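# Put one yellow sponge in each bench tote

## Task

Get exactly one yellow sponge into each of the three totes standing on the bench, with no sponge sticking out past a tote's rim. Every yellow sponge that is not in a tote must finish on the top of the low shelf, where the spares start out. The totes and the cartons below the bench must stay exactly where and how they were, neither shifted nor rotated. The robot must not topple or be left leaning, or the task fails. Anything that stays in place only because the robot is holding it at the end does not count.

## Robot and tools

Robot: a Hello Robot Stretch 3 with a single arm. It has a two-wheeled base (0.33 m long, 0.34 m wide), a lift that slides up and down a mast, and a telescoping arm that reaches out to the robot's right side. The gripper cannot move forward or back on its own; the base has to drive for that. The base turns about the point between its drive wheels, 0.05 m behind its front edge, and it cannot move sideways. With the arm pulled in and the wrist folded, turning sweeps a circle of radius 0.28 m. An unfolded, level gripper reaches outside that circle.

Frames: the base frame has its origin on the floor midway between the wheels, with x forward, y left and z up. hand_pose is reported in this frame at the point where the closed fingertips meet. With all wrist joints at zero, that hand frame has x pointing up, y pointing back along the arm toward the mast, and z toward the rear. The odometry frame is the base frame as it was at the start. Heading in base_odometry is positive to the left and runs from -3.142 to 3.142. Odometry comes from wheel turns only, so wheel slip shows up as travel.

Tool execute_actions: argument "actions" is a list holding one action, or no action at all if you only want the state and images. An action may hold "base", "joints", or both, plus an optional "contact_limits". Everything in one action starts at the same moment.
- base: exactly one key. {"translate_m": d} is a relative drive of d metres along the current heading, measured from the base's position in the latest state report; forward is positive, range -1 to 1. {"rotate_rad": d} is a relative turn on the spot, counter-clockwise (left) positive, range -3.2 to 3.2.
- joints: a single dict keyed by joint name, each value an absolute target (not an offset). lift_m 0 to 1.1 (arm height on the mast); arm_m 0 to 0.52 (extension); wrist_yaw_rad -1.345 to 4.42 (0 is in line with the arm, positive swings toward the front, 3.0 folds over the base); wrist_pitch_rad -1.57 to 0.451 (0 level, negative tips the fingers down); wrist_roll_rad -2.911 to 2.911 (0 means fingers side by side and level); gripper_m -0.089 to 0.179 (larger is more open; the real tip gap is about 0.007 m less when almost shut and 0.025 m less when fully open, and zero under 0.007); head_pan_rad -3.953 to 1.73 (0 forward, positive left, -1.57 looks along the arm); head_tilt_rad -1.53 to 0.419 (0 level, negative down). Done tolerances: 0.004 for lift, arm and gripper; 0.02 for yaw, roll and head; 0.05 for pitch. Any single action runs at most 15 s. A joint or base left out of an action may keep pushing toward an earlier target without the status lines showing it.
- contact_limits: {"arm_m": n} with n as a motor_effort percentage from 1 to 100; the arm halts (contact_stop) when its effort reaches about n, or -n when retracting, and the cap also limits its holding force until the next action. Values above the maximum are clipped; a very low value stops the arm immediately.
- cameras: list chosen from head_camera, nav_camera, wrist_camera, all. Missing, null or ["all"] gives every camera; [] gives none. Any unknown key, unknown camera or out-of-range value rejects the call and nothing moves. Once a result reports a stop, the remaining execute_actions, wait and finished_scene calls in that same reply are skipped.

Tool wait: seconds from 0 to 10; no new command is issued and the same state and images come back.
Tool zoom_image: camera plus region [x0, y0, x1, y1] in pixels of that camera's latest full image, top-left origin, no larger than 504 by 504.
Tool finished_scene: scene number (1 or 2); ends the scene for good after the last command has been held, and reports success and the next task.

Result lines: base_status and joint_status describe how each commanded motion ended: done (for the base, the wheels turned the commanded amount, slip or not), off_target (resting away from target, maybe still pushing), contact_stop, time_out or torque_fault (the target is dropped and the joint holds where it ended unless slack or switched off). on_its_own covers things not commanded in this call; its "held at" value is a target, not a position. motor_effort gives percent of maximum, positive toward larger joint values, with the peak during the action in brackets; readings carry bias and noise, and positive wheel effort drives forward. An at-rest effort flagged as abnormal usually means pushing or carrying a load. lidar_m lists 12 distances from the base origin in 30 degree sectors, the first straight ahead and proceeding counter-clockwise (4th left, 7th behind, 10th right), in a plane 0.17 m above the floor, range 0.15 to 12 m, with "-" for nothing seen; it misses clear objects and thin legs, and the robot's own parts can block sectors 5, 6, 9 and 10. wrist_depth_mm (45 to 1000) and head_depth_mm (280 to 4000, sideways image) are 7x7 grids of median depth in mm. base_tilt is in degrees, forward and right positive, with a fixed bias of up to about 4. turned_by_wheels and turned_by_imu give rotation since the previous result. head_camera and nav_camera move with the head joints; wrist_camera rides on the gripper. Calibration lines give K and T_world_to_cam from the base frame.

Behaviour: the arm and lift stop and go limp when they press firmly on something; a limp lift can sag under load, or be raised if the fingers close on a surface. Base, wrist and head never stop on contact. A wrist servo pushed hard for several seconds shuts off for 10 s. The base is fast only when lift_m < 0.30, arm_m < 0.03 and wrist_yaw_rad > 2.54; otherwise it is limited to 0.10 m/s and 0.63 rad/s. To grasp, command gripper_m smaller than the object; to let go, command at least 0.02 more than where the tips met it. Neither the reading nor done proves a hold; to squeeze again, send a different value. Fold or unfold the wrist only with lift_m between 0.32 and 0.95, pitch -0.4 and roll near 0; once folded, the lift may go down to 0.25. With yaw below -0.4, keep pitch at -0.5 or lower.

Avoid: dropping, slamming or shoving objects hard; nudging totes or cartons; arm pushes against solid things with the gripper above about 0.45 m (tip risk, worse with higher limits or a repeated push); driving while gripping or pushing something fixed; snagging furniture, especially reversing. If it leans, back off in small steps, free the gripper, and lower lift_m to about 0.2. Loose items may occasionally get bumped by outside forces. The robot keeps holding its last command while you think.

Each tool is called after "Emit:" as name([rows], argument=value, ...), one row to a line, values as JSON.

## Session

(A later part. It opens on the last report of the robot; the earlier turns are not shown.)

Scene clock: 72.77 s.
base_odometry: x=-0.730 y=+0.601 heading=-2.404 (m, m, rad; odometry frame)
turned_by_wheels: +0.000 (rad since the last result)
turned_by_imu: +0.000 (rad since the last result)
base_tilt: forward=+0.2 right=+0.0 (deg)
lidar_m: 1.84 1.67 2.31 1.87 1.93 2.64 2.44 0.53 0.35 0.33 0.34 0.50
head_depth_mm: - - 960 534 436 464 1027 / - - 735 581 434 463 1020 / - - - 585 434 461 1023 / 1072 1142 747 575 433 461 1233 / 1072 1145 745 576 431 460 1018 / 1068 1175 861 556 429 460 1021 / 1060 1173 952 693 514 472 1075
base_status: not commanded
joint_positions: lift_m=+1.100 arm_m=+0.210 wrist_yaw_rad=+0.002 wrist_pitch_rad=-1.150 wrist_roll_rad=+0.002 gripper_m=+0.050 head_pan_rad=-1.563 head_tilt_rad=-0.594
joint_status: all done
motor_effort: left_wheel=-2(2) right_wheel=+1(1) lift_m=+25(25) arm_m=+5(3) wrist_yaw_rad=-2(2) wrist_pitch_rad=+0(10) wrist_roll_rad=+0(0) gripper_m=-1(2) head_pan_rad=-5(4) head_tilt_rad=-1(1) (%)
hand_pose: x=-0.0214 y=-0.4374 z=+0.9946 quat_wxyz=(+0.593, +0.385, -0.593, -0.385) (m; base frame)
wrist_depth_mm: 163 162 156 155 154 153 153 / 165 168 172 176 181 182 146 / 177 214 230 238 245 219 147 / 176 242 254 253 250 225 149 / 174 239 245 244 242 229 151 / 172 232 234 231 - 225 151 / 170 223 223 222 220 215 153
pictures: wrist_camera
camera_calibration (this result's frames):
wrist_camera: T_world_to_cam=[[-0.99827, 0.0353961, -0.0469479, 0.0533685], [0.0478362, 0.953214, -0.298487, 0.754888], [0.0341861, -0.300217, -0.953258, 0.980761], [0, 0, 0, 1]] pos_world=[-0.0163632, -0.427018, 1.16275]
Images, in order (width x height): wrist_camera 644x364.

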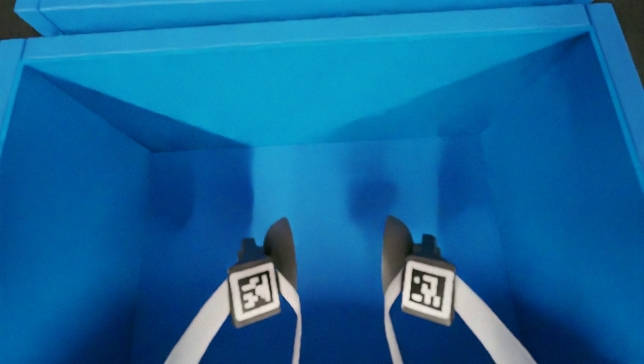

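Emit:
execute_actions([
  {"joints":{"arm_m":0.17,"wrist_pitch_rad":-0.5}},
], cameras=[])

Emit:
execute_actions([
  {"base":{"rotate_rad":0.47},"joints":{"arm_m":0.0}},
], cameras=[])

Emit:
execute_actions([
  {"base":{"translate_m":0.5}},
], cameras=[])

Emit:
execute_actions([
  {"base":{"translate_m":0.96},"joints":{"lift_m":0.9,"wrist_pitch_rad":-1.2,"gripper_m":0.13}},
], cameras=[])

Emit:
execute_actions([
  {"base":{"rotate_rad":1.08},"joints":{"head_tilt_rad":-0.9}},
])

Scene clock: 82.57 s.
base_odometry: x=-0.730 y=+0.601 heading=-2.404 (m, m, rad; odometry frame)
turned_by_wheels: +0.000 (rad since the last result)
turned_by_imu: +0.001 (rad since the last result)
base_tilt: forward=+0.2 right=-0.1 (deg)
lidar_m: 1.84 1.67 2.30 1.87 1.93 2.64 2.43 0.53 0.35 0.33 0.34 0.50
head_depth_mm: - - 929 535 436 465 1021 / - - 716 582 435 463 1017 / - - - 580 432 461 1018 / 1067 1142 755 577 432 461 1235 / 1069 1145 746 575 431 459 1024 / 1069 1165 861 556 428 460 1025 / 1064 1174 954 693 514 472 1078
base_status: not commanded
joint_positions: lift_m=+1.100 arm_m=+0.170 wrist_yaw_rad=+0.002 wrist_pitch_rad=-0.524 wrist_roll_rad=+0.002 gripper_m=+0.050 head_pan_rad=-1.563 head_tilt_rad=-0.594
joint_status: all done
motor_effort: left_wheel=-2(2) right_wheel=+2(1) lift_m=+25(25) arm_m=-3(1) wrist_yaw_rad=-4(3) wrist_pitch_rad=+12(11) wrist_roll_rad=+0(0) gripper_m=+0(1) head_pan_rad=-5(4) head_tilt_rad=-1(1) (%)
hand_pose: x=-0.0211 y=-0.5250 z=+1.0892 quat_wxyz=(+0.683, +0.184, -0.683, -0.183) (m; base frame)
wrist_depth_mm: 746 749 751 750 763 759 750 / 822 821 803 555 737 766 773 / 653 641 399 382 381 584 568 / 510 487 400 408 402 456 462 / 420 299 396 364 366 269 393 / 360 229 228 212 - 208 335 / 296 213 226 226 231 213 287
pictures: none
No camera images: the call's "cameras" was empty. Leave "cameras" out to get every camera's image.

Scene clock: 85.03 s.
base_odometry: x=-0.730 y=+0.601 heading=-1.934 (m, m, rad; odometry frame)
turned_by_wheels: +0.470 (rad since the last result)
turned_by_imu: +0.478 (rad since the last result)
base_tilt: forward=+0.3 right=-0.1 (deg)
lidar_m: 1.66 2.30 1.88 1.91 2.52 2.43 0.53 0.35 0.33 0.34 0.44 2.03
head_depth_mm: - - - - - - 1229 / - - - - - - 1001 / - - - - - 1144 1024 / 1198 1294 883 754 528 1204 1022 / 1260 1358 954 693 546 1207 1072 / 1323 1456 956 693 562 1209 1021 / 1388 1541 956 695 599 1521 1021
base_status: done
joint_positions: lift_m=+1.100 arm_m=+0.003 wrist_yaw_rad=+0.002 wrist_pitch_rad=-0.523 wrist_roll_rad=+0.002 gripper_m=+0.050 head_pan_rad=-1.563 head_tilt_rad=-0.594
joint_status: all done
joint sent to its limit — the command would take arm_m past its lower limit, so that joint was sent only as far as its limit.
motor_effort: left_wheel=-2(6) right_wheel=+1(4) lift_m=+25(25) arm_m=-3(5) wrist_yaw_rad=-4(3) wrist_pitch_rad=+11(11) wrist_roll_rad=+0(0) gripper_m=+0(0) head_pan_rad=-4(5) head_tilt_rad=-1(1) (%)
hand_pose: x=-0.0211 y=-0.3576 z=+1.0895 quat_wxyz=(+0.683, +0.184, -0.683, -0.183) (m; base frame)
wrist_depth_mm: - - - - 915 802 755 / - - 910 816 804 495 546 / - 639 627 615 576 469 433 / 515 506 497 493 358 312 290 / 457 416 415 408 374 340 296 / - 380 361 351 - 337 320 / - - 324 305 210 241 291
pictures: none
No camera images: the call's "cameras" was empty. Leave "cameras" out to get every camera's image.

Scene clock: 91.43 s.
base_odometry: x=-0.908 y=+0.134 heading=-1.934 (m, m, rad; odometry frame)
turned_by_wheels: +0.000 (rad since the last result)
turned_by_imu: +0.003 (rad since the last result)
base_tilt: forward=+0.4 right=+0.0 (deg)
lidar_m: 1.18 1.84 2.28 1.76 2.21 2.89 0.85 0.58 0.55 0.56 1.68 1.21
head_depth_mm: - - - - - - 996 / - - - - - - 999 / - - - - - 994 1040 / 1421 1552 1766 1857 1795 1502 1235 / 1482 1638 1827 2049 1853 1518 1288 / 1546 1723 1930 2140 1862 1527 1290 / 1630 1814 2055 2258 1860 1514 1287
base_status: done
joint_positions: lift_m=+1.100 arm_m=+0.003 wrist_yaw_rad=+0.002 wrist_pitch_rad=-0.523 wrist_roll_rad=+0.002 gripper_m=+0.050 head_pan_rad=-1.563 head_tilt_rad=-0.594
joint_status: not commanded
motor_effort: left_wheel=-2(4) right_wheel=+1(5) lift_m=+25(25) arm_m=-4(3) wrist_yaw_rad=-4(4) wrist_pitch_rad=+11(11) wrist_roll_rad=+0(0) gripper_m=+0(1) head_pan_rad=-5(5) head_tilt_rad=-1(1) (%)
hand_pose: x=-0.0211 y=-0.3576 z=+1.0895 quat_wxyz=(+0.683, +0.184, -0.683, -0.183) (m; base frame)
wrist_depth_mm: - - - - - - 883 / - - - - 838 770 769 / - - - - 601 591 588 / - - - 533 483 474 467 / - - - - 426 397 388 / - - - 661 - - 356 / - - - - 924 914 927
pictures: none
No camera images: the call's "cameras" was empty. Leave "cameras" out to get every camera's image.

Scene clock: 102.27 s.
base_odometry: x=-1.249 y=-0.763 heading=-1.934 (m, m, rad; odometry frame)
turned_by_wheels: +0.000 (rad since the last result)
turned_by_imu: +0.005 (rad since the last result)
base_tilt: forward=+0.4 right=+0.2 (deg)
lidar_m: 0.61 0.50 1.04 1.89 2.03 3.73 1.48 1.16 1.88 1.10 0.34 0.56
head_depth_mm: 1608 1733 1900 2105 1847 1583 - / 1673 1829 1993 2182 1838 1517 - / 1651 1814 2026 2210 1844 1514 - / 1349 1476 1650 1877 1834 1531 1288 / 1143 1236 1338 1488 1649 1518 1283 / 992 1067 1127 1254 1356 1449 1291 / 881 936 991 1065 1157 1244 1264
base_status: done
joint_positions: lift_m=+0.900 arm_m=+0.003 wrist_yaw_rad=+0.002 wrist_pitch_rad=-1.199 wrist_roll_rad=+0.002 gripper_m=+0.130 head_pan_rad=-1.563 head_tilt_rad=-0.594
joint_status: all done
motor_effort: left_wheel=-3(4) right_wheel=+1(4) lift_m=+14(20) arm_m=-3(4) wrist_yaw_rad=-3(4) wrist_pitch_rad=+0(10) wrist_roll_rad=+0(0) gripper_m=-1(84) head_pan_rad=-4(5) head_tilt_rad=-1(1) (%)
hand_pose: x=-0.0215 y=-0.2183 z=+0.7916 quat_wxyz=(+0.584, +0.399, -0.584, -0.399) (m; base frame)
wrist_depth_mm: 580 744 - - - - - / 618 814 - - - - - / 379 879 - - - - 963 / 366 364 973 953 934 938 949 / 348 597 861 962 899 920 878 / 338 591 886 907 894 - 866 / 331 577 849 844 - 832 840
pictures: none
No camera images: the call's "cameras" was empty. Leave "cameras" out to get every camera's image.

Scene clock: 105.03 s.
base_odometry: x=-1.249 y=-0.763 heading=-0.854 (m, m, rad; odometry frame)
turned_by_wheels: +1.080 (rad since the last result)
turned_by_imu: +1.098 (rad since the last result)
base_tilt: forward=+0.2 right=+0.1 (deg)
lidar_m: 1.05 1.90 1.91 3.75 1.42 1.15 1.88 1.07 0.34 0.62 0.59 0.50
head_depth_mm: 643 746 875 1027 - - 1118 / 643 743 876 892 - - 1117 / 641 741 875 874 - - 1112 / 641 738 872 873 762 708 1114 / 640 737 867 876 762 708 1114 / 636 734 868 876 762 895 1117 / 634 733 864 875 761 894 1117
base_status: done
joint_positions: lift_m=+0.900 arm_m=+0.003 wrist_yaw_rad=+0.002 wrist_pitch_rad=-1.199 wrist_roll_rad=+0.002 gripper_m=+0.130 head_pan_rad=-1.563 head_tilt_rad=-0.889
joint_status: all done
motor_effort: left_wheel=-2(7) right_wheel=+1(5) lift_m=+15(14) arm_m=-3(3) wrist_yaw_rad=-3(3) wrist_pitch_rad=-1(0) wrist_roll_rad=+0(0) gripper_m=+0(0) head_pan_rad=-6(4) head_tilt_rad=-3(16) (%)
hand_pose: x=-0.0215 y=-0.2183 z=+0.7916 quat_wxyz=(+0.584, +0.399, -0.584, -0.399) (m; base frame)
wrist_depth_mm: 412 412 402 393 396 721 737 / 395 392 385 388 382 923 934 / 379 379 371 370 365 - 962 / 368 364 365 360 360 944 942 / 883 877 906 910 904 920 908 / 888 890 891 908 872 - 871 / 868 849 871 882 - 853 828
pictures: head_camera (sideways: a quarter turn clockwise sets it upright), nav_camera (sideways: a quarter turn counterclockwise sets it upright), wrist_camera
camera_calibration (this result's frames):
head_camera: T_world_to_cam=[[-0.0110711, 0.771517, -0.636112, 0.847624], [0.999701, 0.0224239, 0.00979799, -0.0105667], [0.0218234, -0.635813, -0.771534, 0.958364], [0, 0, 0, 1]] pos_world=[-0.000967081, -0.0443784, 1.2787]
nav_camera: T_world_to_cam=[[0.0186365, -0.772793, 0.634385, -0.781883], [-0.999731, -0.0231707, 0.00114342, 0.058229], [0.0138155, -0.634236, -0.773016, 0.964291], [0, 0, 0, 1]] pos_world=[0.0594627, 0.00870372, 1.24136]
wrist_camera: T_world_to_cam=[[-0.998273, 0.037725, -0.0450308, 0.0350365], [0.0478614, 0.966778, -0.251095, 0.450833], [0.0340623, -0.252816, -0.966914, 0.874117], [0, 0, 0, 1]] pos_world=[-0.0163759, -0.216186, 0.959976]
Images, in order (width x height): head_camera 896x504, nav_camera 672x504, wrist_camera 644x364.

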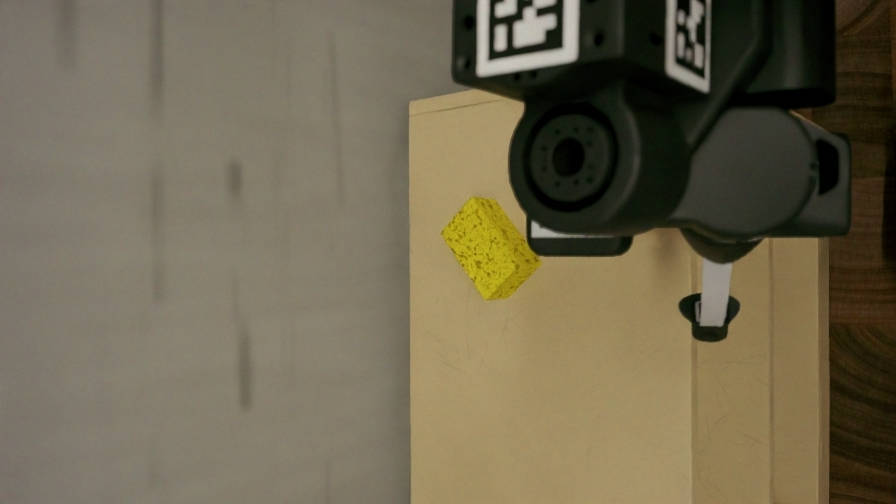

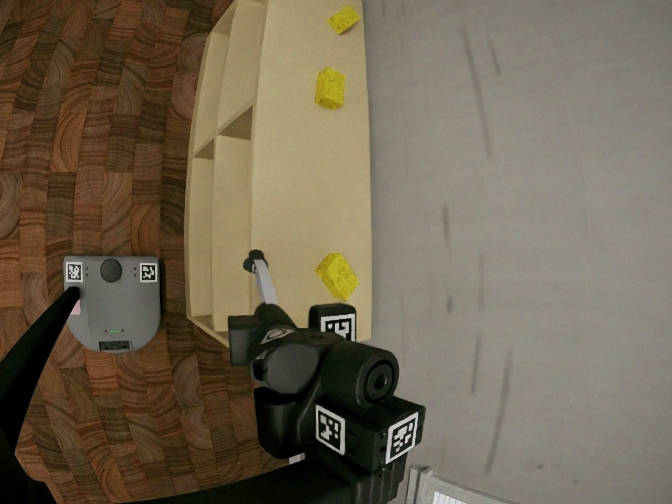

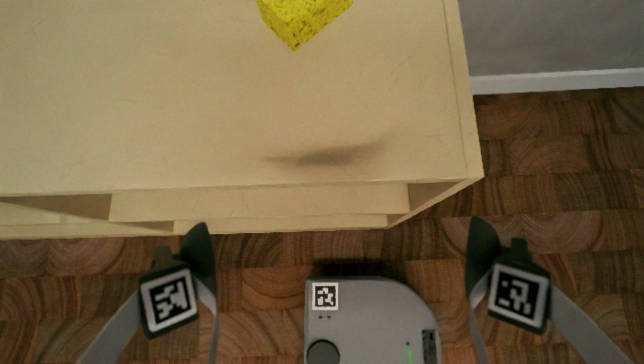

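Emit:
execute_actions([
  {"base":{"translate_m":0.035},"joints":{"arm_m":0.40,"wrist_pitch_rad":-1.57,"wrist_roll_rad":0.86,"lift_m":0.85}},
], cameras=["head_camera","wrist_camera"])

Scene clock: 113.33 s.
base_odometry: x=-1.226 y=-0.790 heading=-0.854 (m, m, rad; odometry frame)
turned_by_wheels: +0.000 (rad since the last result)
turned_by_imu: +0.001 (rad since the last result)
base_tilt: forward=+0.2 right=+0.0 (deg)
lidar_m: 1.82 1.87 1.88 3.76 1.48 1.18 1.91 1.06 0.36 0.71 0.54 0.47
head_depth_mm: 640 - - 1006 767 798 1149 / 618 - 885 873 761 868 1116 / 628 - 909 854 761 900 1115 / 639 737 880 877 760 892 1121 / 637 736 865 877 763 896 1115 / 634 734 863 875 758 896 1118 / 634 731 863 875 761 893 1115
base_status: done
joint_positions: lift_m=+0.850 arm_m=+0.400 wrist_yaw_rad=+0.002 wrist_pitch_rad=-1.560 wrist_roll_rad=+0.858 gripper_m=+0.130 head_pan_rad=-1.563 head_tilt_rad=-0.889
joint_status: all done
motor_effort: left_wheel=-3(5) right_wheel=+1(4) lift_m=+15(15) arm_m=+5(6) wrist_yaw_rad=-3(4) wrist_pitch_rad=-4(5) wrist_roll_rad=+1(2) gripper_m=+0(0) head_pan_rad=-4(5) head_tilt_rad=-3(3) (%)
hand_pose: x=-0.0217 y=-0.5231 z=+0.7326 quat_wxyz=(+0.249, +0.246, -0.666, -0.659) (m; base frame)
wrist_depth_mm: 183 231 315 263 261 794 816 / 205 270 271 269 266 264 836 / 232 313 276 273 271 269 269 / 271 322 283 236 277 276 274 / 325 292 285 240 284 278 278 / 359 295 293 292 291 - 874 / 307 303 299 297 294 294 908
pictures: head_camera (sideways: a quarter turn clockwise sets it upright), wrist_camera
camera_calibration (this result's frames):
head_camera: T_world_to_cam=[[-0.0110619, 0.771647, -0.635955, 0.847418], [0.999701, 0.0224087, 0.00980103, -0.0105707], [0.0218138, -0.635656, -0.771664, 0.958533], [0, 0, 0, 1]] pos_world=[-0.000967704, -0.0443735, 1.27869]
wrist_camera: T_world_to_cam=[[-0.615447, 0.787375, -0.0355708, 0.437206], [0.780698, 0.615188, 0.109795, 0.298332], [0.108333, 0.0398031, -0.993318, 0.914035], [0, 0, 0, 1]] pos_world=[-0.0628505, -0.564157, 0.890723]
Images, in order (width x height): head_camera 896x504, wrist_camera 644x364.

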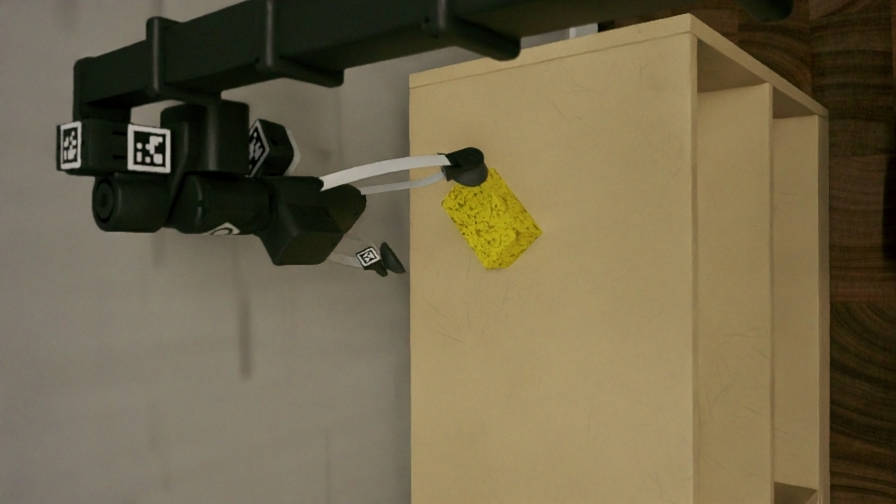

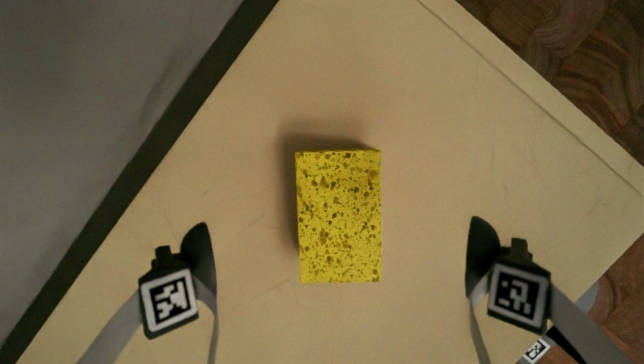

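Emit:
execute_actions([
  {"joints":{"lift_m":0.752}},
], cameras=[])

Emit:
execute_actions([
  {"joints":{"gripper_m":0.03}},
], cameras=[])

Emit:
execute_actions([
  {"joints":{"lift_m":0.85}},
], cameras=["head_camera","wrist_camera"])

Scene clock: 118.63 s.
base_odometry: x=-1.226 y=-0.790 heading=-0.854 (m, m, rad; odometry frame)
turned_by_wheels: +0.000 (rad since the last result)
turned_by_imu: +0.001 (rad since the last result)
base_tilt: forward=+0.4 right=+0.0 (deg)
lidar_m: 1.82 1.87 1.88 3.76 1.48 1.18 1.91 1.06 0.36 0.71 0.54 0.47
head_depth_mm: 642 743 876 1037 - - - / 640 724 - 874 760 872 1120 / 640 711 - 855 761 895 1119 / 639 736 870 856 761 893 1114 / 637 735 864 875 763 894 1116 / 635 732 863 875 759 895 1116 / 633 727 862 876 762 896 1114
base_status: not commanded
joint_positions: lift_m=+0.752 arm_m=+0.400 wrist_yaw_rad=+0.002 wrist_pitch_rad=-1.560 wrist_roll_rad=+0.858 gripper_m=+0.130 head_pan_rad=-1.563 head_tilt_rad=-0.889
joint_status: all done
motor_effort: left_wheel=-2(3) right_wheel=+1(1) lift_m=+14(15) arm_m=+5(4) wrist_yaw_rad=-3(3) wrist_pitch_rad=-4(4) wrist_roll_rad=+1(1) gripper_m=-1(0) head_pan_rad=-4(5) head_tilt_rad=-2(3) (%)
hand_pose: x=-0.0217 y=-0.5231 z=+0.6346 quat_wxyz=(+0.249, +0.246, -0.666, -0.659) (m; base frame)
wrist_depth_mm: 184 222 173 171 170 169 168 / 206 224 176 175 174 172 171 / 231 181 179 178 178 176 174 / 243 185 184 137 138 179 178 / 191 189 188 140 141 182 181 / 194 194 191 143 144 - 185 / 199 198 196 147 147 191 190
pictures: none
No camera images: the call's "cameras" was empty. Leave "cameras" out to get every camera's image.

Scene clock: 120.13 s.
base_odometry: x=-1.226 y=-0.790 heading=-0.854 (m, m, rad; odometry frame)
turned_by_wheels: +0.000 (rad since the last result)
turned_by_imu: +0.000 (rad since the last result)
base_tilt: forward=+0.5 right=+0.1 (deg)
lidar_m: 1.82 1.87 1.88 3.72 1.48 1.18 1.91 1.06 0.36 0.71 0.54 0.47
head_depth_mm: 641 740 876 1042 - - - / 642 724 - 875 759 868 1117 / 641 708 - 855 761 896 1111 / 639 735 872 858 761 893 1115 / 640 734 870 874 761 895 1117 / 635 736 863 874 763 895 1118 / 635 731 864 877 761 893 1117
base_status: not commanded
joint_positions: lift_m=+0.752 arm_m=+0.400 wrist_yaw_rad=+0.002 wrist_pitch_rad=-1.560 wrist_roll_rad=+0.858 gripper_m=+0.031 head_pan_rad=-1.563 head_tilt_rad=-0.889
joint_status: all done
motor_effort: left_wheel=-3(3) right_wheel=+1(1) lift_m=+14(15) arm_m=+4(4) wrist_yaw_rad=-3(3) wrist_pitch_rad=-4(4) wrist_roll_rad=+1(1) gripper_m=-12(89) head_pan_rad=-4(4) head_tilt_rad=-3(3) (%)
hand_pose: x=-0.0217 y=-0.5231 z=+0.6346 quat_wxyz=(+0.249, +0.246, -0.666, -0.659) (m; base frame)
wrist_depth_mm: 183 221 173 172 169 168 168 / 206 224 176 175 173 172 171 / 230 181 180 178 177 176 174 / 243 185 183 135 179 179 178 / 191 189 187 139 139 184 181 / 194 193 190 141 140 188 186 / 200 198 196 145 168 191 190
pictures: none
No camera images: the call's "cameras" was empty. Leave "cameras" out to get every camera's image.

Scene clock: 121.87 s.
base_odometry: x=-1.226 y=-0.790 heading=-0.854 (m, m, rad; odometry frame)
turned_by_wheels: +0.000 (rad since the last result)
turned_by_imu: +0.000 (rad since the last result)
base_tilt: forward=+0.3 right=+0.0 (deg)
lidar_m: 1.82 1.87 1.88 3.75 1.48 1.18 1.91 1.06 0.36 0.71 0.54 0.47
head_depth_mm: 641 - - 1009 760 798 1149 / 617 - 884 876 762 870 1116 / 626 - 907 822 760 893 1116 / 638 737 894 821 763 893 1117 / 636 732 864 877 761 891 1119 / 634 734 865 873 760 898 1118 / 633 731 864 875 761 892 1113
base_status: not commanded
joint_positions: lift_m=+0.850 arm_m=+0.400 wrist_yaw_rad=+0.002 wrist_pitch_rad=-1.560 wrist_roll_rad=+0.858 gripper_m=+0.031 head_pan_rad=-1.563 head_tilt_rad=-0.889
joint_status: all done
motor_effort: left_wheel=-3(3) right_wheel=+1(1) lift_m=+26(27) arm_m=+4(5) wrist_yaw_rad=-3(4) wrist_pitch_rad=-4(4) wrist_roll_rad=+1(1) gripper_m=-12(11) head_pan_rad=-5(4) head_tilt_rad=-3(3) (%)
hand_pose: x=-0.0217 y=-0.5231 z=+0.7319 quat_wxyz=(+0.249, +0.246, -0.666, -0.659) (m; base frame)
wrist_depth_mm: 183 231 316 261 261 807 808 / 206 269 271 269 266 264 831 / 231 315 275 270 269 269 269 / 269 325 281 135 275 274 273 / 325 290 284 138 139 280 277 / 358 296 293 141 141 286 576 / 306 301 303 144 220 292 905
pictures: head_camera (sideways: a quarter turn clockwise sets it upright), wrist_camera
camera_calibration (this result's frames):
head_camera: T_world_to_cam=[[-0.0110618, 0.771647, -0.635955, 0.847418], [0.999701, 0.0224086, 0.00980103, -0.0105707], [0.0218138, -0.635656, -0.771664, 0.958533], [0, 0, 0, 1]] pos_world=[-0.000967709, -0.0443735, 1.27869]
wrist_camera: T_world_to_cam=[[-0.615447, 0.787381, -0.0354393, 0.437059], [0.780698, 0.615169, 0.109898, 0.298299], [0.108333, 0.0399688, -0.993311, 0.913442], [0, 0, 0, 1]] pos_world=[-0.0628506, -0.564146, 0.890039]
Images, in order (width x height): head_camera 896x504, wrist_camera 644x364.

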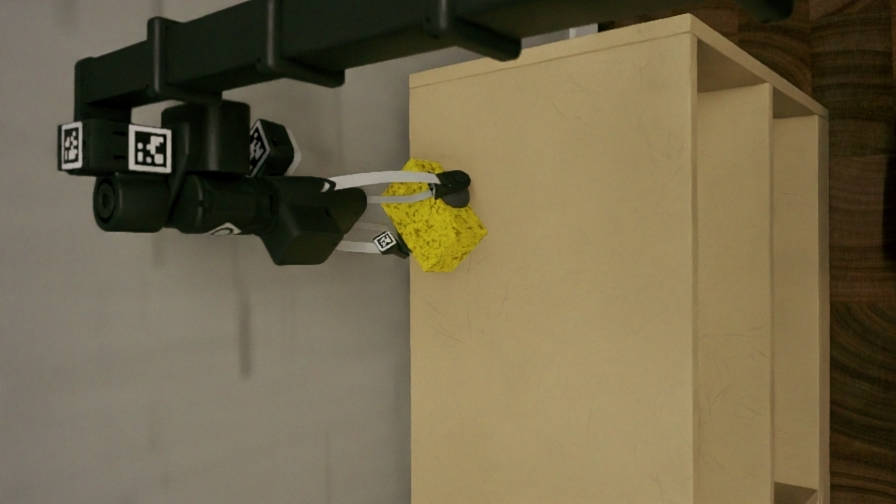

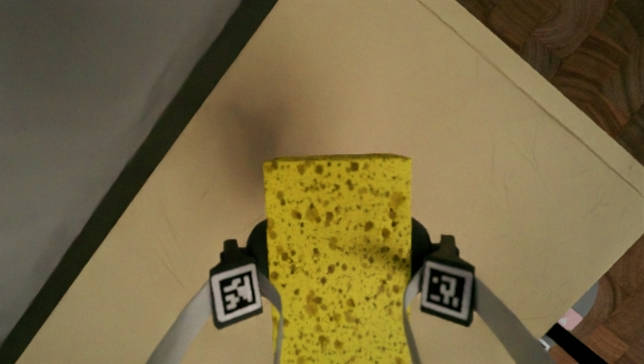

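Emit:
execute_actions([
  {"base":{"rotate_rad":-0.245},"joints":{"arm_m":0.01,"lift_m":1.1,"wrist_roll_rad":1.57}},
], cameras=[])

Emit:
execute_actions([
  {"base":{"translate_m":-0.84},"joints":{"wrist_pitch_rad":-0.3}},
], cameras=[])

Emit:
execute_actions([
  {"base":{"rotate_rad":-1.315},"joints":{"head_pan_rad":-2.6,"head_tilt_rad":-0.9}},
], cameras=["head_camera","nav_camera"])

Scene clock: 137.07 s.
base_odometry: x=-1.226 y=-0.790 heading=-1.099 (m, m, rad; odometry frame)
turned_by_wheels: -0.245 (rad since the last result)
turned_by_imu: -0.248 (rad since the last result)
base_tilt: forward=+0.5 right=+0.1 (deg)
lidar_m: 1.01 1.82 1.89 2.35 2.09 1.20 1.18 1.51 0.36 0.41 0.71 0.47
head_depth_mm: - - - - 1397 1278 1133 / - - - - - - 1119 / - - - - - - - / 663 757 867 - - 287 1113 / 646 743 844 - - 708 1102 / 631 722 839 873 762 696 1080 / 614 699 816 873 762 685 1048
base_status: done
joint_positions: lift_m=+1.100 arm_m=+0.010 wrist_yaw_rad=+0.002 wrist_pitch_rad=-1.560 wrist_roll_rad=+1.567 gripper_m=+0.031 head_pan_rad=-1.563 head_tilt_rad=-0.889
joint_status: all done
motor_effort: left_wheel=+1(7) right_wheel=-2(6) lift_m=+25(24) arm_m=-4(3) wrist_yaw_rad=-3(3) wrist_pitch_rad=-4(4) wrist_roll_rad=+1(2) gripper_m=-12(12) head_pan_rad=-4(4) head_tilt_rad=-3(2) (%)
hand_pose: x=-0.0216 y=-0.1336 z=+0.9819 quat_wxyz=(+0.002, +0.002, -0.711, -0.704) (m; base frame)
wrist_depth_mm: 810 - - - - - - / 764 - - - - - - / 701 524 757 - - - - / 533 528 537 136 - - - / 557 552 545 138 139 - - / 559 558 560 141 141 - - / 580 578 569 144 - - -
pictures: none
No camera images: the call's "cameras" was empty. Leave "cameras" out to get every camera's image.

Scene clock: 146.60 s.
base_odometry: x=-1.607 y=-0.042 heading=-1.099 (m, m, rad; odometry frame)
turned_by_wheels: +0.000 (rad since the last result)
turned_by_imu: -0.002 (rad since the last result)
base_tilt: forward=+0.3 right=+0.0 (deg)
lidar_m: 1.29 2.52 2.35 3.56 0.45 0.42 0.80 1.11 1.12 0.96 0.95 0.78
head_depth_mm: - - - 1609 1457 1281 1148 / - - - 1597 1445 1291 1147 / - - - 1556 1458 1281 1153 / 305 - 1246 1494 1454 1288 1149 / 849 996 1194 1434 1444 1286 1154 / 853 961 1147 1372 1461 1285 1151 / 827 938 1107 1324 1455 1281 1151
base_status: done
joint_positions: lift_m=+1.100 arm_m=+0.010 wrist_yaw_rad=+0.002 wrist_pitch_rad=-0.327 wrist_roll_rad=+1.569 gripper_m=+0.031 head_pan_rad=-1.563 head_tilt_rad=-0.889
joint_status: all done
motor_effort: left_wheel=+1(4) right_wheel=-2(5) lift_m=+25(25) arm_m=-3(3) wrist_yaw_rad=-2(4) wrist_pitch_rad=+13(13) wrist_roll_rad=+0(1) gripper_m=-11(12) head_pan_rad=-4(6) head_tilt_rad=-2(3) (%)
hand_pose: x=-0.0210 y=-0.3900 z=+1.1329 quat_wxyz=(+0.001, +0.001, -0.987, -0.163) (m; base frame)
wrist_depth_mm: 660 702 754 837 912 - - / 651 687 740 801 884 - - / 624 667 726 782 860 958 - / 614 656 707 135 847 913 - / 600 645 684 138 139 900 - / 592 627 670 141 141 877 948 / 588 611 662 144 462 826 953
pictures: none
No camera images: the call's "cameras" was empty. Leave "cameras" out to get every camera's image.

Scene clock: 149.63 s.
base_odometry: x=-1.607 y=-0.042 heading=-2.414 (m, m, rad; odometry frame)
turned_by_wheels: -1.315 (rad since the last result)
turned_by_imu: -1.336 (rad since the last result)
base_tilt: forward=+0.3 right=+0.0 (deg)
lidar_m: 0.95 0.84 0.78 2.62 2.46 2.78 0.87 0.42 0.57 1.11 1.14 1.00
head_depth_mm: 835 1812 1625 1651 1455 1281 1148 / 870 702 1540 1368 1423 1283 1152 / 871 683 593 1336 1190 1258 1184 / 872 682 563 634 829 1194 1184 / 869 683 564 1295 1164 1255 1148 / 872 685 594 1316 1211 1291 1145 / 873 684 611 1316 1362 1288 1147
base_status: done
joint_positions: lift_m=+1.100 arm_m=+0.010 wrist_yaw_rad=+0.002 wrist_pitch_rad=-0.327 wrist_roll_rad=+1.569 gripper_m=+0.031 head_pan_rad=-2.593 head_tilt_rad=-0.889
joint_status: all done
motor_effort: left_wheel=+2(6) right_wheel=-2(5) lift_m=+25(25) arm_m=-3(3) wrist_yaw_rad=-2(3) wrist_pitch_rad=+13(13) wrist_roll_rad=+0(0) gripper_m=-13(12) head_pan_rad=-4(62) head_tilt_rad=-3(5) (%)
hand_pose: x=-0.0210 y=-0.3901 z=+1.1329 quat_wxyz=(+0.001, +0.001, -0.987, -0.163) (m; base frame)
wrist_depth_mm: 691 733 784 815 874 953 929 / 688 749 787 871 949 - - / 709 757 802 898 979 - - / 725 758 815 135 - - - / 729 767 834 138 138 - - / 724 793 832 141 141 - - / 739 785 877 144 - - -
pictures: head_camera (sideways: a quarter turn clockwise sets it upright), nav_camera (sideways: a quarter turn counterclockwise sets it upright)
camera_calibration (this result's frames):
head_camera: T_world_to_cam=[[0.655835, 0.406877, -0.635871, 0.843241], [0.534002, -0.845426, 0.00980264, -0.00773202], [-0.533593, -0.345985, -0.771733, 0.962011], [0, 0, 0, 1]] pos_world=[-0.0355753, -0.0167902, 1.27868]
nav_camera: T_world_to_cam=[[-0.653032, -0.414018, 0.634143, -0.777471], [-0.534661, 0.845066, 0.00113853, 0.0553984], [-0.536364, -0.338308, -0.773215, 0.967906], [0, 0, 0, 1]] pos_world=[0.0410556, -0.0412522, 1.24136]
Images, in order (width x height): head_camera 896x504, nav_camera 672x504.

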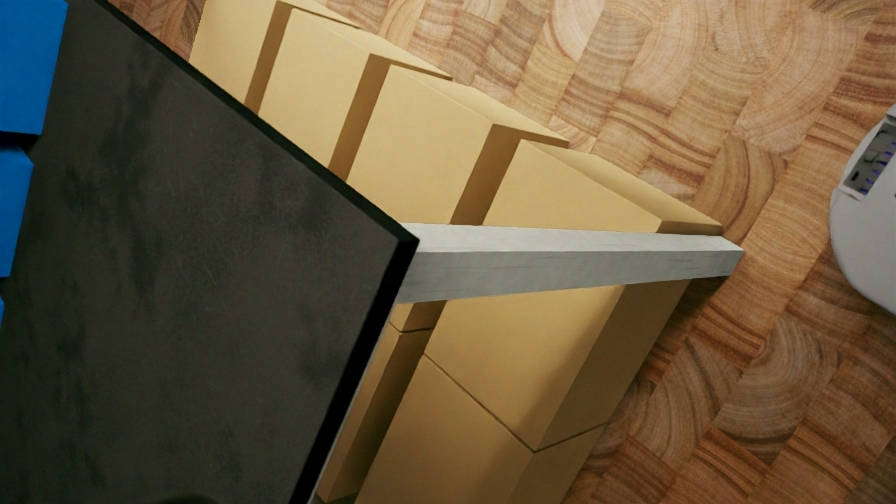

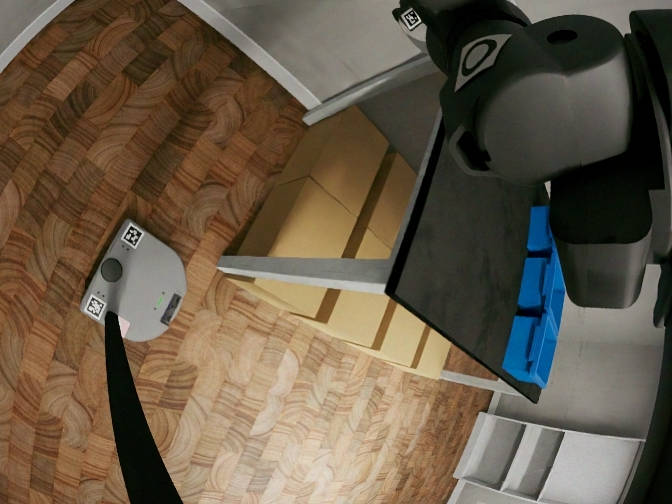

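Emit:
execute_actions([
  {"base":{"translate_m":-0.55},"joints":{"head_pan_rad":-1.57,"head_tilt_rad":-0.6}},
], cameras=[])

Emit:
execute_actions([
  {"base":{"translate_m":-0.53},"joints":{"arm_m":0.38}},
], cameras=["head_camera","wrist_camera"])

Scene clock: 158.27 s.
base_odometry: x=-1.197 y=+0.324 heading=-2.414 (m, m, rad; odometry frame)
turned_by_wheels: +0.000 (rad since the last result)
turned_by_imu: -0.001 (rad since the last result)
base_tilt: forward=+0.3 right=+0.1 (deg)
lidar_m: 1.50 1.21 1.59 2.60 2.24 2.76 0.97 0.31 0.22 0.21 0.22 1.55
head_depth_mm: - - - - - 433 377 / - - - - - 418 378 / - - - - - 433 378 / 960 1064 349 - 522 444 377 / 958 1059 928 - 536 444 378 / 956 1050 926 681 536 444 377 / 954 1054 1147 679 536 444 377
base_status: done
joint_positions: lift_m=+1.100 arm_m=+0.010 wrist_yaw_rad=+0.002 wrist_pitch_rad=-0.327 wrist_roll_rad=+1.569 gripper_m=+0.031 head_pan_rad=-1.577 head_tilt_rad=-0.606
joint_status: all done
motor_effort: left_wheel=+2(2) right_wheel=-2(4) lift_m=+26(25) arm_m=-3(4) wrist_yaw_rad=-3(1) wrist_pitch_rad=+13(13) wrist_roll_rad=+0(0) gripper_m=-12(13) head_pan_rad=+5(61) head_tilt_rad=+2(19) (%)
hand_pose: x=-0.0210 y=-0.3901 z=+1.1329 quat_wxyz=(+0.001, +0.001, -0.987, -0.163) (m; base frame)
wrist_depth_mm: 705 751 811 790 444 310 235 / 715 747 811 839 458 315 238 / 727 758 841 853 463 319 242 / 723 771 852 135 394 322 244 / 739 792 829 138 139 326 245 / 760 802 834 141 141 313 249 / 760 795 884 144 279 353 250
pictures: none
No camera images: the call's "cameras" was empty. Leave "cameras" out to get every camera's image.

Scene clock: 164.80 s.
base_odometry: x=-0.801 y=+0.677 heading=-2.414 (m, m, rad; odometry frame)
turned_by_wheels: +0.000 (rad since the last result)
turned_by_imu: +0.000 (rad since the last result)
base_tilt: forward=+0.4 right=+0.1 (deg)
lidar_m: 2.03 1.70 2.37 1.97 2.03 2.75 2.43 0.34 0.24 0.23 0.24 0.32
head_depth_mm: 995 1094 922 490 469 352 380 / - 1104 671 490 509 349 378 / - 1082 669 487 507 346 378 / 978 824 669 485 503 343 377 / 978 1060 669 482 503 341 377 / 973 1071 668 479 502 346 374 / 974 1072 928 611 404 344 372
base_status: done
joint_positions: lift_m=+1.100 arm_m=+0.380 wrist_yaw_rad=+0.002 wrist_pitch_rad=-0.326 wrist_roll_rad=+1.570 gripper_m=+0.031 head_pan_rad=-1.577 head_tilt_rad=-0.606
joint_status: all done
motor_effort: left_wheel=+1(3) right_wheel=-2(5) lift_m=+25(26) arm_m=+4(1) wrist_yaw_rad=-3(3) wrist_pitch_rad=+12(13) wrist_roll_rad=+0(0) gripper_m=-12(13) head_pan_rad=+5(4) head_tilt_rad=+2(3) (%)
hand_pose: x=-0.0210 y=-0.7596 z=+1.1332 quat_wxyz=(+0.001, +0.001, -0.987, -0.163) (m; base frame)
wrist_depth_mm: 431 461 502 539 446 190 140 / 435 468 504 549 285 246 220 / 448 475 515 558 294 301 237 / 451 482 510 135 289 307 241 / 458 490 527 138 138 310 243 / 464 499 525 141 141 311 245 / 466 500 555 144 224 327 245
pictures: head_camera (sideways: a quarter turn clockwise sets it upright), wrist_camera
camera_calibration (this result's frames):
head_camera: T_world_to_cam=[[-0.00175576, 0.5635, -0.826114, 1.0952], [0.999928, 0.010827, 0.00526001, -0.00466297], [0.0119083, -0.826045, -0.563478, 0.687805], [0, 0, 0, 1]] pos_world=[-0.00160509, -0.0489356, 1.29235]
wrist_camera: T_world_to_cam=[[0.049493, 0.293827, -0.954576, 1.31854], [0.991944, 0.0971271, 0.081327, 0.0424261], [0.116611, -0.950911, -0.286653, -0.231854], [0, 0, 0, 1]] pos_world=[-0.0803059, -0.612014, 1.18873]
Images, in order (width x height): head_camera 896x504, wrist_camera 644x364.

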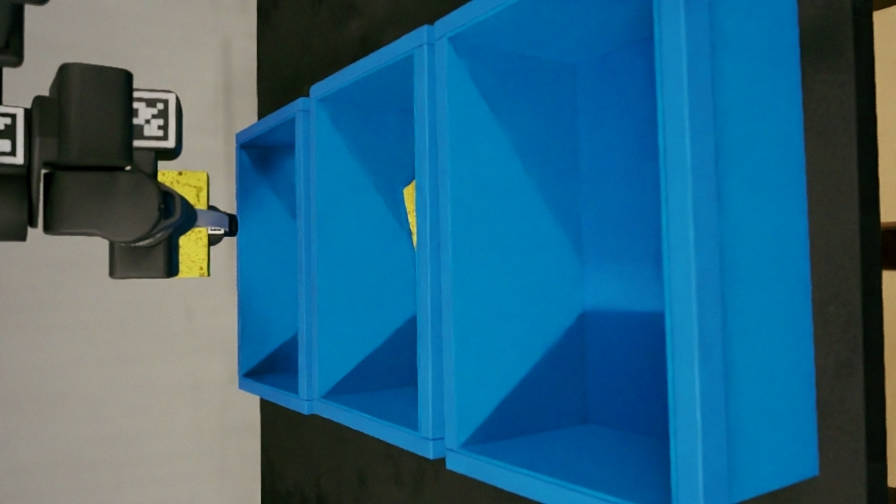

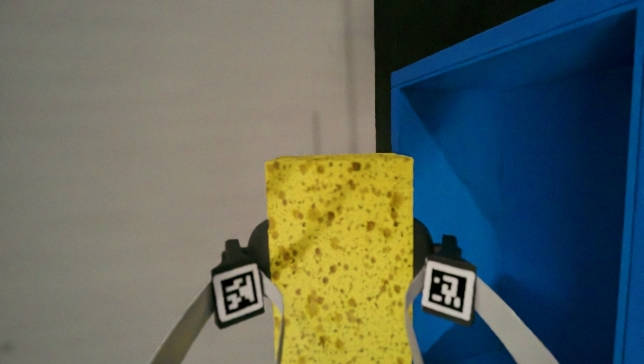

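Emit:
execute_actions([
  {"base":{"translate_m":0.03},"joints":{"arm_m":0.52,"wrist_pitch_rad":-0.6}},
], cameras=[])

Emit:
execute_actions([
  {"joints":{"wrist_pitch_rad":-0.9}},
], cameras=["head_camera","wrist_camera"])

Scene clock: 170.37 s.
base_odometry: x=-0.824 y=+0.657 heading=-2.413 (m, m, rad; odometry frame)
turned_by_wheels: +0.000 (rad since the last result)
turned_by_imu: +0.001 (rad since the last result)
base_tilt: forward=+0.2 right=+0.0 (deg)
lidar_m: 2.00 1.67 2.36 1.97 2.03 2.75 2.46 0.34 0.25 0.23 0.24 0.32
head_depth_mm: 1003 1084 928 491 502 349 377 / 987 1076 673 487 508 346 377 / - 1060 669 486 504 344 378 / 969 822 671 483 503 321 377 / 981 1060 666 479 503 346 373 / 975 1074 881 477 467 343 371 / 975 1070 928 681 521 338 378
base_status: done
joint_positions: lift_m=+1.100 arm_m=+0.520 wrist_yaw_rad=+0.002 wrist_pitch_rad=-0.612 wrist_roll_rad=+1.570 gripper_m=+0.031 head_pan_rad=-1.577 head_tilt_rad=-0.606
joint_status: all done
motor_effort: left_wheel=+1(5) right_wheel=-2(5) lift_m=+25(25) arm_m=+5(1) wrist_yaw_rad=-3(4) wrist_pitch_rad=+6(11) wrist_roll_rad=+0(0) gripper_m=-13(12) head_pan_rad=+3(5) head_tilt_rad=+3(2) (%)
hand_pose: x=-0.0211 y=-0.8603 z=+1.0711 quat_wxyz=(+0.001, +0.001, -0.953, -0.302) (m; base frame)
wrist_depth_mm: 316 358 409 409 177 208 182 / 322 361 417 418 186 221 189 / 326 362 424 435 188 225 191 / 329 369 416 135 191 229 194 / 332 374 420 138 138 234 197 / 335 376 419 141 140 238 199 / 337 374 450 144 172 242 201
pictures: none
No camera images: the call's "cameras" was empty. Leave "cameras" out to get every camera's image.

Scene clock: 171.33 s.
base_odometry: x=-0.824 y=+0.657 heading=-2.413 (m, m, rad; odometry frame)
turned_by_wheels: +0.000 (rad since the last result)
turned_by_imu: +0.000 (rad since the last result)
base_tilt: forward=+0.1 right=+0.0 (deg)
lidar_m: 2.00 1.67 2.36 1.98 2.04 2.76 2.45 0.34 0.25 0.23 0.24 0.32
head_depth_mm: 1000 1083 926 489 502 349 377 / 995 1083 670 488 507 345 378 / - 1079 670 485 504 343 378 / 975 1078 668 482 503 341 377 / 977 1061 668 479 503 346 373 / 975 1070 883 476 467 343 370 / 970 1067 928 679 521 338 377
base_status: not commanded
joint_positions: lift_m=+1.100 arm_m=+0.520 wrist_yaw_rad=+0.002 wrist_pitch_rad=-0.904 wrist_roll_rad=+1.570 gripper_m=+0.031 head_pan_rad=-1.577 head_tilt_rad=-0.606
joint_status: all done
motor_effort: left_wheel=+1(2) right_wheel=-2(2) lift_m=+25(25) arm_m=+4(5) wrist_yaw_rad=-4(3) wrist_pitch_rad=+2(5) wrist_roll_rad=+0(0) gripper_m=-13(12) head_pan_rad=+4(4) head_tilt_rad=+3(3) (%)
hand_pose: x=-0.0212 y=-0.8041 z=+1.0220 quat_wxyz=(+0.001, +0.001, -0.899, -0.437) (m; base frame)
wrist_depth_mm: 347 407 182 199 207 189 167 / 352 406 197 235 232 195 170 / 351 412 199 237 237 200 172 / 353 417 192 135 223 202 174 / 358 417 415 139 139 206 177 / 359 418 462 141 140 204 180 / 362 410 316 145 190 220 182
pictures: head_camera (sideways: a quarter turn clockwise sets it upright), wrist_camera
camera_calibration (this result's frames):
head_camera: T_world_to_cam=[[-0.00175939, 0.563466, -0.826137, 1.09523], [0.999927, 0.0108333, 0.00525932, -0.00466206], [0.0119132, -0.826068, -0.563444, 0.687761], [0, 0, 0, 1]] pos_world=[-0.00160479, -0.048936, 1.29235]
wrist_camera: T_world_to_cam=[[0.0488332, 0.767378, -0.639333, 1.28404], [0.992092, 0.0368311, 0.119985, -0.0319226], [0.115621, -0.640137, -0.759511, 0.427126], [0, 0, 0, 1]] pos_world=[-0.0804184, -0.710748, 1.14917]
Images, in order (width x height): head_camera 896x504, wrist_camera 644x364.

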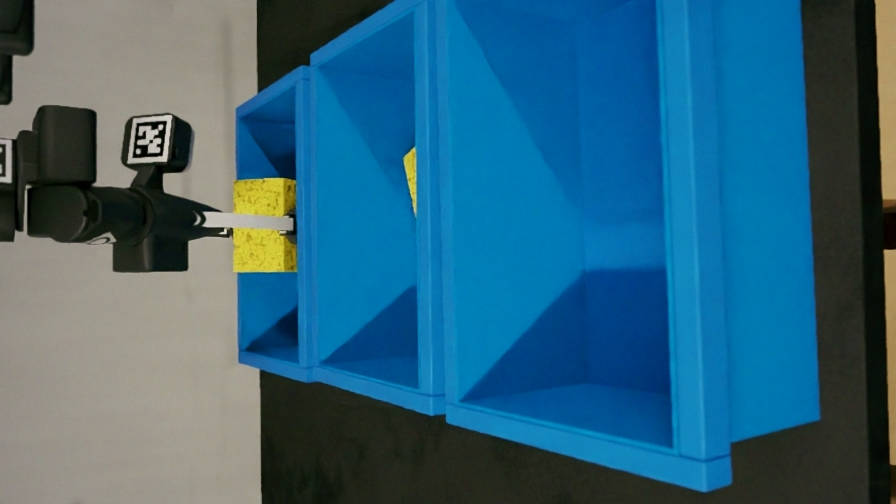

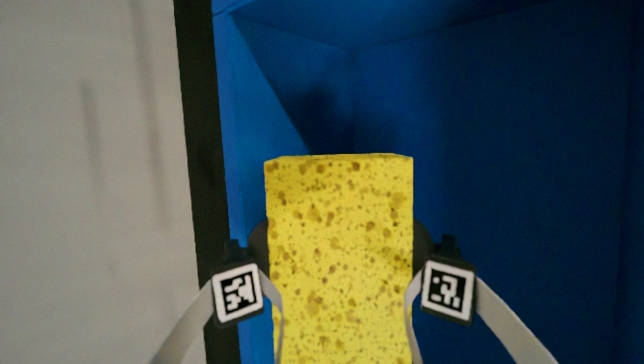

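Emit:
execute_actions([
  {"joints":{"wrist_roll_rad":0}},
], cameras=[])

Emit:
execute_actions([
  {"joints":{"lift_m":1.05}},
], cameras=["head_camera","wrist_camera"])

Emit:
execute_actions([
  {"joints":{"gripper_m":0.11}},
], cameras=[])

Emit:
execute_actions([
  {"joints":{"lift_m":1.1}},
], cameras=["wrist_camera"])

Scene clock: 178.20 s.
base_odometry: x=-0.824 y=+0.657 heading=-2.413 (m, m, rad; odometry frame)
turned_by_wheels: +0.000 (rad since the last result)
turned_by_imu: +0.001 (rad since the last result)
base_tilt: forward=+0.5 right=+0.2 (deg)
lidar_m: 2.00 1.67 2.35 1.98 2.03 2.76 2.46 0.34 0.25 0.23 0.24 0.31
head_depth_mm: 1002 1089 926 489 503 349 377 / 995 1070 670 488 508 346 377 / - 1060 668 485 504 343 378 / 962 1038 668 483 502 341 377 / 977 1064 668 479 503 346 374 / 974 1070 880 476 467 343 371 / 971 1067 924 678 521 338 378
base_status: not commanded
joint_positions: lift_m=+1.100 arm_m=+0.520 wrist_yaw_rad=+0.002 wrist_pitch_rad=-0.906 wrist_roll_rad=+0.004 gripper_m=+0.031 head_pan_rad=-1.577 head_tilt_rad=-0.606
joint_status: all done
motor_effort: left_wheel=+2(1) right_wheel=-2(2) lift_m=+25(25) arm_m=+4(4) wrist_yaw_rad=-3(3) wrist_pitch_rad=+3(3) wrist_roll_rad=-2(1) gripper_m=-11(13) head_pan_rad=+5(4) head_tilt_rad=+3(3) (%)
hand_pose: x=-0.0213 y=-0.8038 z=+1.0218 quat_wxyz=(+0.635, +0.310, -0.636, -0.310) (m; base frame)
wrist_depth_mm: 422 409 418 410 417 410 409 / 394 384 380 375 370 364 359 / 351 343 342 186 185 185 318 / 181 200 204 135 195 209 174 / 168 228 261 138 138 242 160 / 162 224 261 141 141 228 160 / 161 208 236 144 186 228 162
pictures: none
No camera images: the call's "cameras" was empty. Leave "cameras" out to get every camera's image.

Scene clock: 179.47 s.
base_odometry: x=-0.824 y=+0.657 heading=-2.413 (m, m, rad; odometry frame)
turned_by_wheels: +0.000 (rad since the last result)
turned_by_imu: +0.000 (rad since the last result)
base_tilt: forward=+0.3 right=-0.1 (deg)
lidar_m: 2.00 1.67 2.35 1.97 2.03 2.76 2.46 0.34 0.25 0.23 0.24 0.31
head_depth_mm: - 1105 929 490 502 349 377 / 997 1086 670 488 507 346 377 / - 1077 669 486 504 343 377 / 974 1067 670 482 503 341 377 / 977 1057 668 480 502 346 373 / 979 1071 877 476 467 343 371 / 970 1074 925 680 522 338 377
base_status: not commanded
joint_positions: lift_m=+1.050 arm_m=+0.520 wrist_yaw_rad=+0.002 wrist_pitch_rad=-0.907 wrist_roll_rad=+0.004 gripper_m=+0.031 head_pan_rad=-1.577 head_tilt_rad=-0.606
joint_status: all done
motor_effort: left_wheel=+1(1) right_wheel=-2(2) lift_m=+15(18) arm_m=+4(4) wrist_yaw_rad=-3(3) wrist_pitch_rad=+3(3) wrist_roll_rad=-2(2) gripper_m=-12(12) head_pan_rad=+6(4) head_tilt_rad=+3(3) (%)
hand_pose: x=-0.0213 y=-0.8036 z=+0.9724 quat_wxyz=(+0.635, +0.310, -0.636, -0.310) (m; base frame)
wrist_depth_mm: 362 354 350 346 340 334 330 / 144 143 143 142 143 141 141 / 156 159 163 165 169 172 156 / 166 201 205 135 195 209 157 / 165 222 228 138 139 218 159 / 163 208 211 141 140 203 160 / 161 195 192 145 166 189 162
pictures: head_camera (sideways: a quarter turn clockwise sets it upright), wrist_camera
camera_calibration (this result's frames):
head_camera: T_world_to_cam=[[-0.00175939, 0.563466, -0.826137, 1.09523], [0.999927, 0.0108333, 0.00525932, -0.00466206], [0.0119132, -0.826068, -0.563444, 0.687761], [0, 0, 0, 1]] pos_world=[-0.00160479, -0.048936, 1.29235]
wrist_camera: T_world_to_cam=[[-0.998162, 0.024308, -0.0555129, 0.0648083], [0.049642, 0.85338, -0.51892, 1.23147], [0.0347597, -0.520722, -0.853018, 0.57495], [0, 0, 0, 1]] pos_world=[-0.0164285, -0.753098, 1.13307]
Images, in order (width x height): head_camera 896x504, wrist_camera 644x364.

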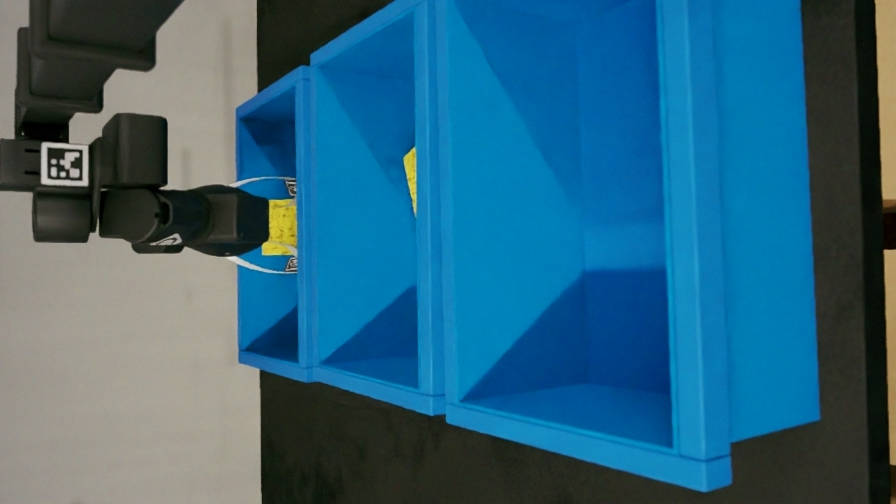

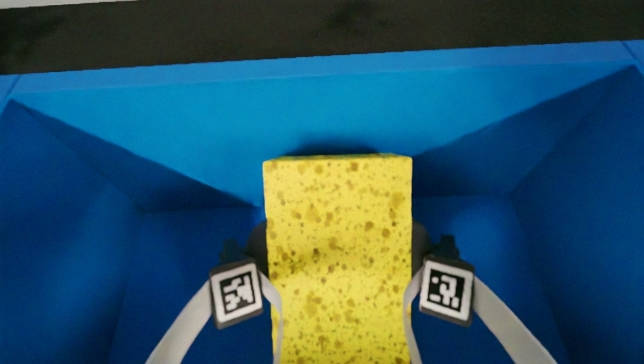

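Scene clock: 180.77 s.
base_odometry: x=-0.824 y=+0.657 heading=-2.413 (m, m, rad; odometry frame)
turned_by_wheels: +0.000 (rad since the last result)
turned_by_imu: +0.000 (rad since the last result)
base_tilt: forward=+0.2 right=+0.1 (deg)
lidar_m: 2.00 1.67 2.36 1.98 2.03 2.76 2.46 0.34 0.25 0.23 0.24 0.31
head_depth_mm: - 1104 929 490 503 349 378 / 999 1080 669 488 509 345 378 / - 1078 670 485 505 343 377 / 971 1059 670 482 502 341 377 / 974 1058 669 481 502 346 374 / 970 1074 881 478 467 343 370 / 971 1068 925 680 521 338 378
base_status: not commanded
joint_positions: lift_m=+1.050 arm_m=+0.520 wrist_yaw_rad=+0.002 wrist_pitch_rad=-0.907 wrist_roll_rad=+0.004 gripper_m=+0.110 head_pan_rad=-1.577 head_tilt_rad=-0.606
joint_status: all done
motor_effort: left_wheel=+1(1) right_wheel=-2(2) lift_m=+14(15) arm_m=+4(4) wrist_yaw_rad=-3(4) wrist_pitch_rad=+3(3) wrist_roll_rad=-2(2) gripper_m=+1(85) head_pan_rad=+5(4) head_tilt_rad=+3(3) (%)
hand_pose: x=-0.0213 y=-0.8036 z=+0.9724 quat_wxyz=(+0.635, +0.310, -0.636, -0.310) (m; base frame)
wrist_depth_mm: 364 357 349 345 340 334 328 / 144 142 143 141 142 140 141 / 156 160 163 165 169 172 156 / 166 200 206 191 214 209 157 / 165 222 232 179 222 217 159 / 163 208 209 165 202 - 160 / 161 193 195 152 185 188 154
pictures: none
No camera images: the call's "cameras" was empty. Leave "cameras" out to get every camera's image.

Scene clock: 182.03 s.
base_odometry: x=-0.824 y=+0.657 heading=-2.413 (m, m, rad; odometry frame)
turned_by_wheels: +0.000 (rad since the last result)
turned_by_imu: +0.000 (rad since the last result)
base_tilt: forward=+0.4 right=+0.1 (deg)
lidar_m: 2.00 1.66 2.35 1.98 2.03 2.75 2.46 0.34 0.25 0.23 0.24 0.32
head_depth_mm: 997 1084 927 490 503 348 377 / 996 1069 672 488 507 346 377 / - 1071 669 485 505 343 377 / 970 1061 667 482 503 341 377 / 975 1058 668 479 502 346 373 / 978 1070 880 477 467 343 371 / 975 1072 926 680 521 338 377
base_status: not commanded
joint_positions: lift_m=+1.100 arm_m=+0.520 wrist_yaw_rad=+0.002 wrist_pitch_rad=-0.907 wrist_roll_rad=+0.004 gripper_m=+0.110 head_pan_rad=-1.577 head_tilt_rad=-0.606
joint_status: all done
motor_effort: left_wheel=+2(1) right_wheel=-2(2) lift_m=+25(27) arm_m=+4(4) wrist_yaw_rad=-3(3) wrist_pitch_rad=+3(3) wrist_roll_rad=-2(2) gripper_m=+1(1) head_pan_rad=+4(4) head_tilt_rad=+3(3) (%)
hand_pose: x=-0.0213 y=-0.8036 z=+1.0217 quat_wxyz=(+0.635, +0.310, -0.636, -0.310) (m; base frame)
wrist_depth_mm: 423 413 417 412 413 410 403 / 389 388 377 375 369 363 358 / 349 341 341 185 185 185 318 / 180 201 206 210 215 209 174 / 168 227 264 231 269 225 160 / 163 209 256 212 250 - 161 / 162 209 240 197 231 229 154
pictures: wrist_camera
camera_calibration (this result's frames):
wrist_camera: T_world_to_cam=[[-0.998163, 0.0242961, -0.0555033, 0.067526], [0.0496268, 0.853381, -0.51892, 1.25706], [0.0347577, -0.520721, -0.853019, 0.617008], [0, 0, 0, 1]] pos_world=[-0.0164276, -0.753099, 1.18238]
Images, in order (width x height): wrist_camera 644x364.

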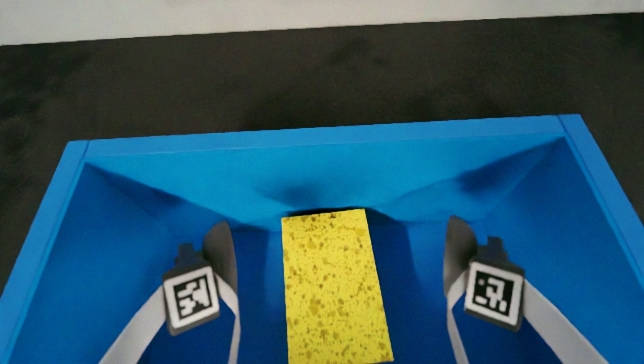

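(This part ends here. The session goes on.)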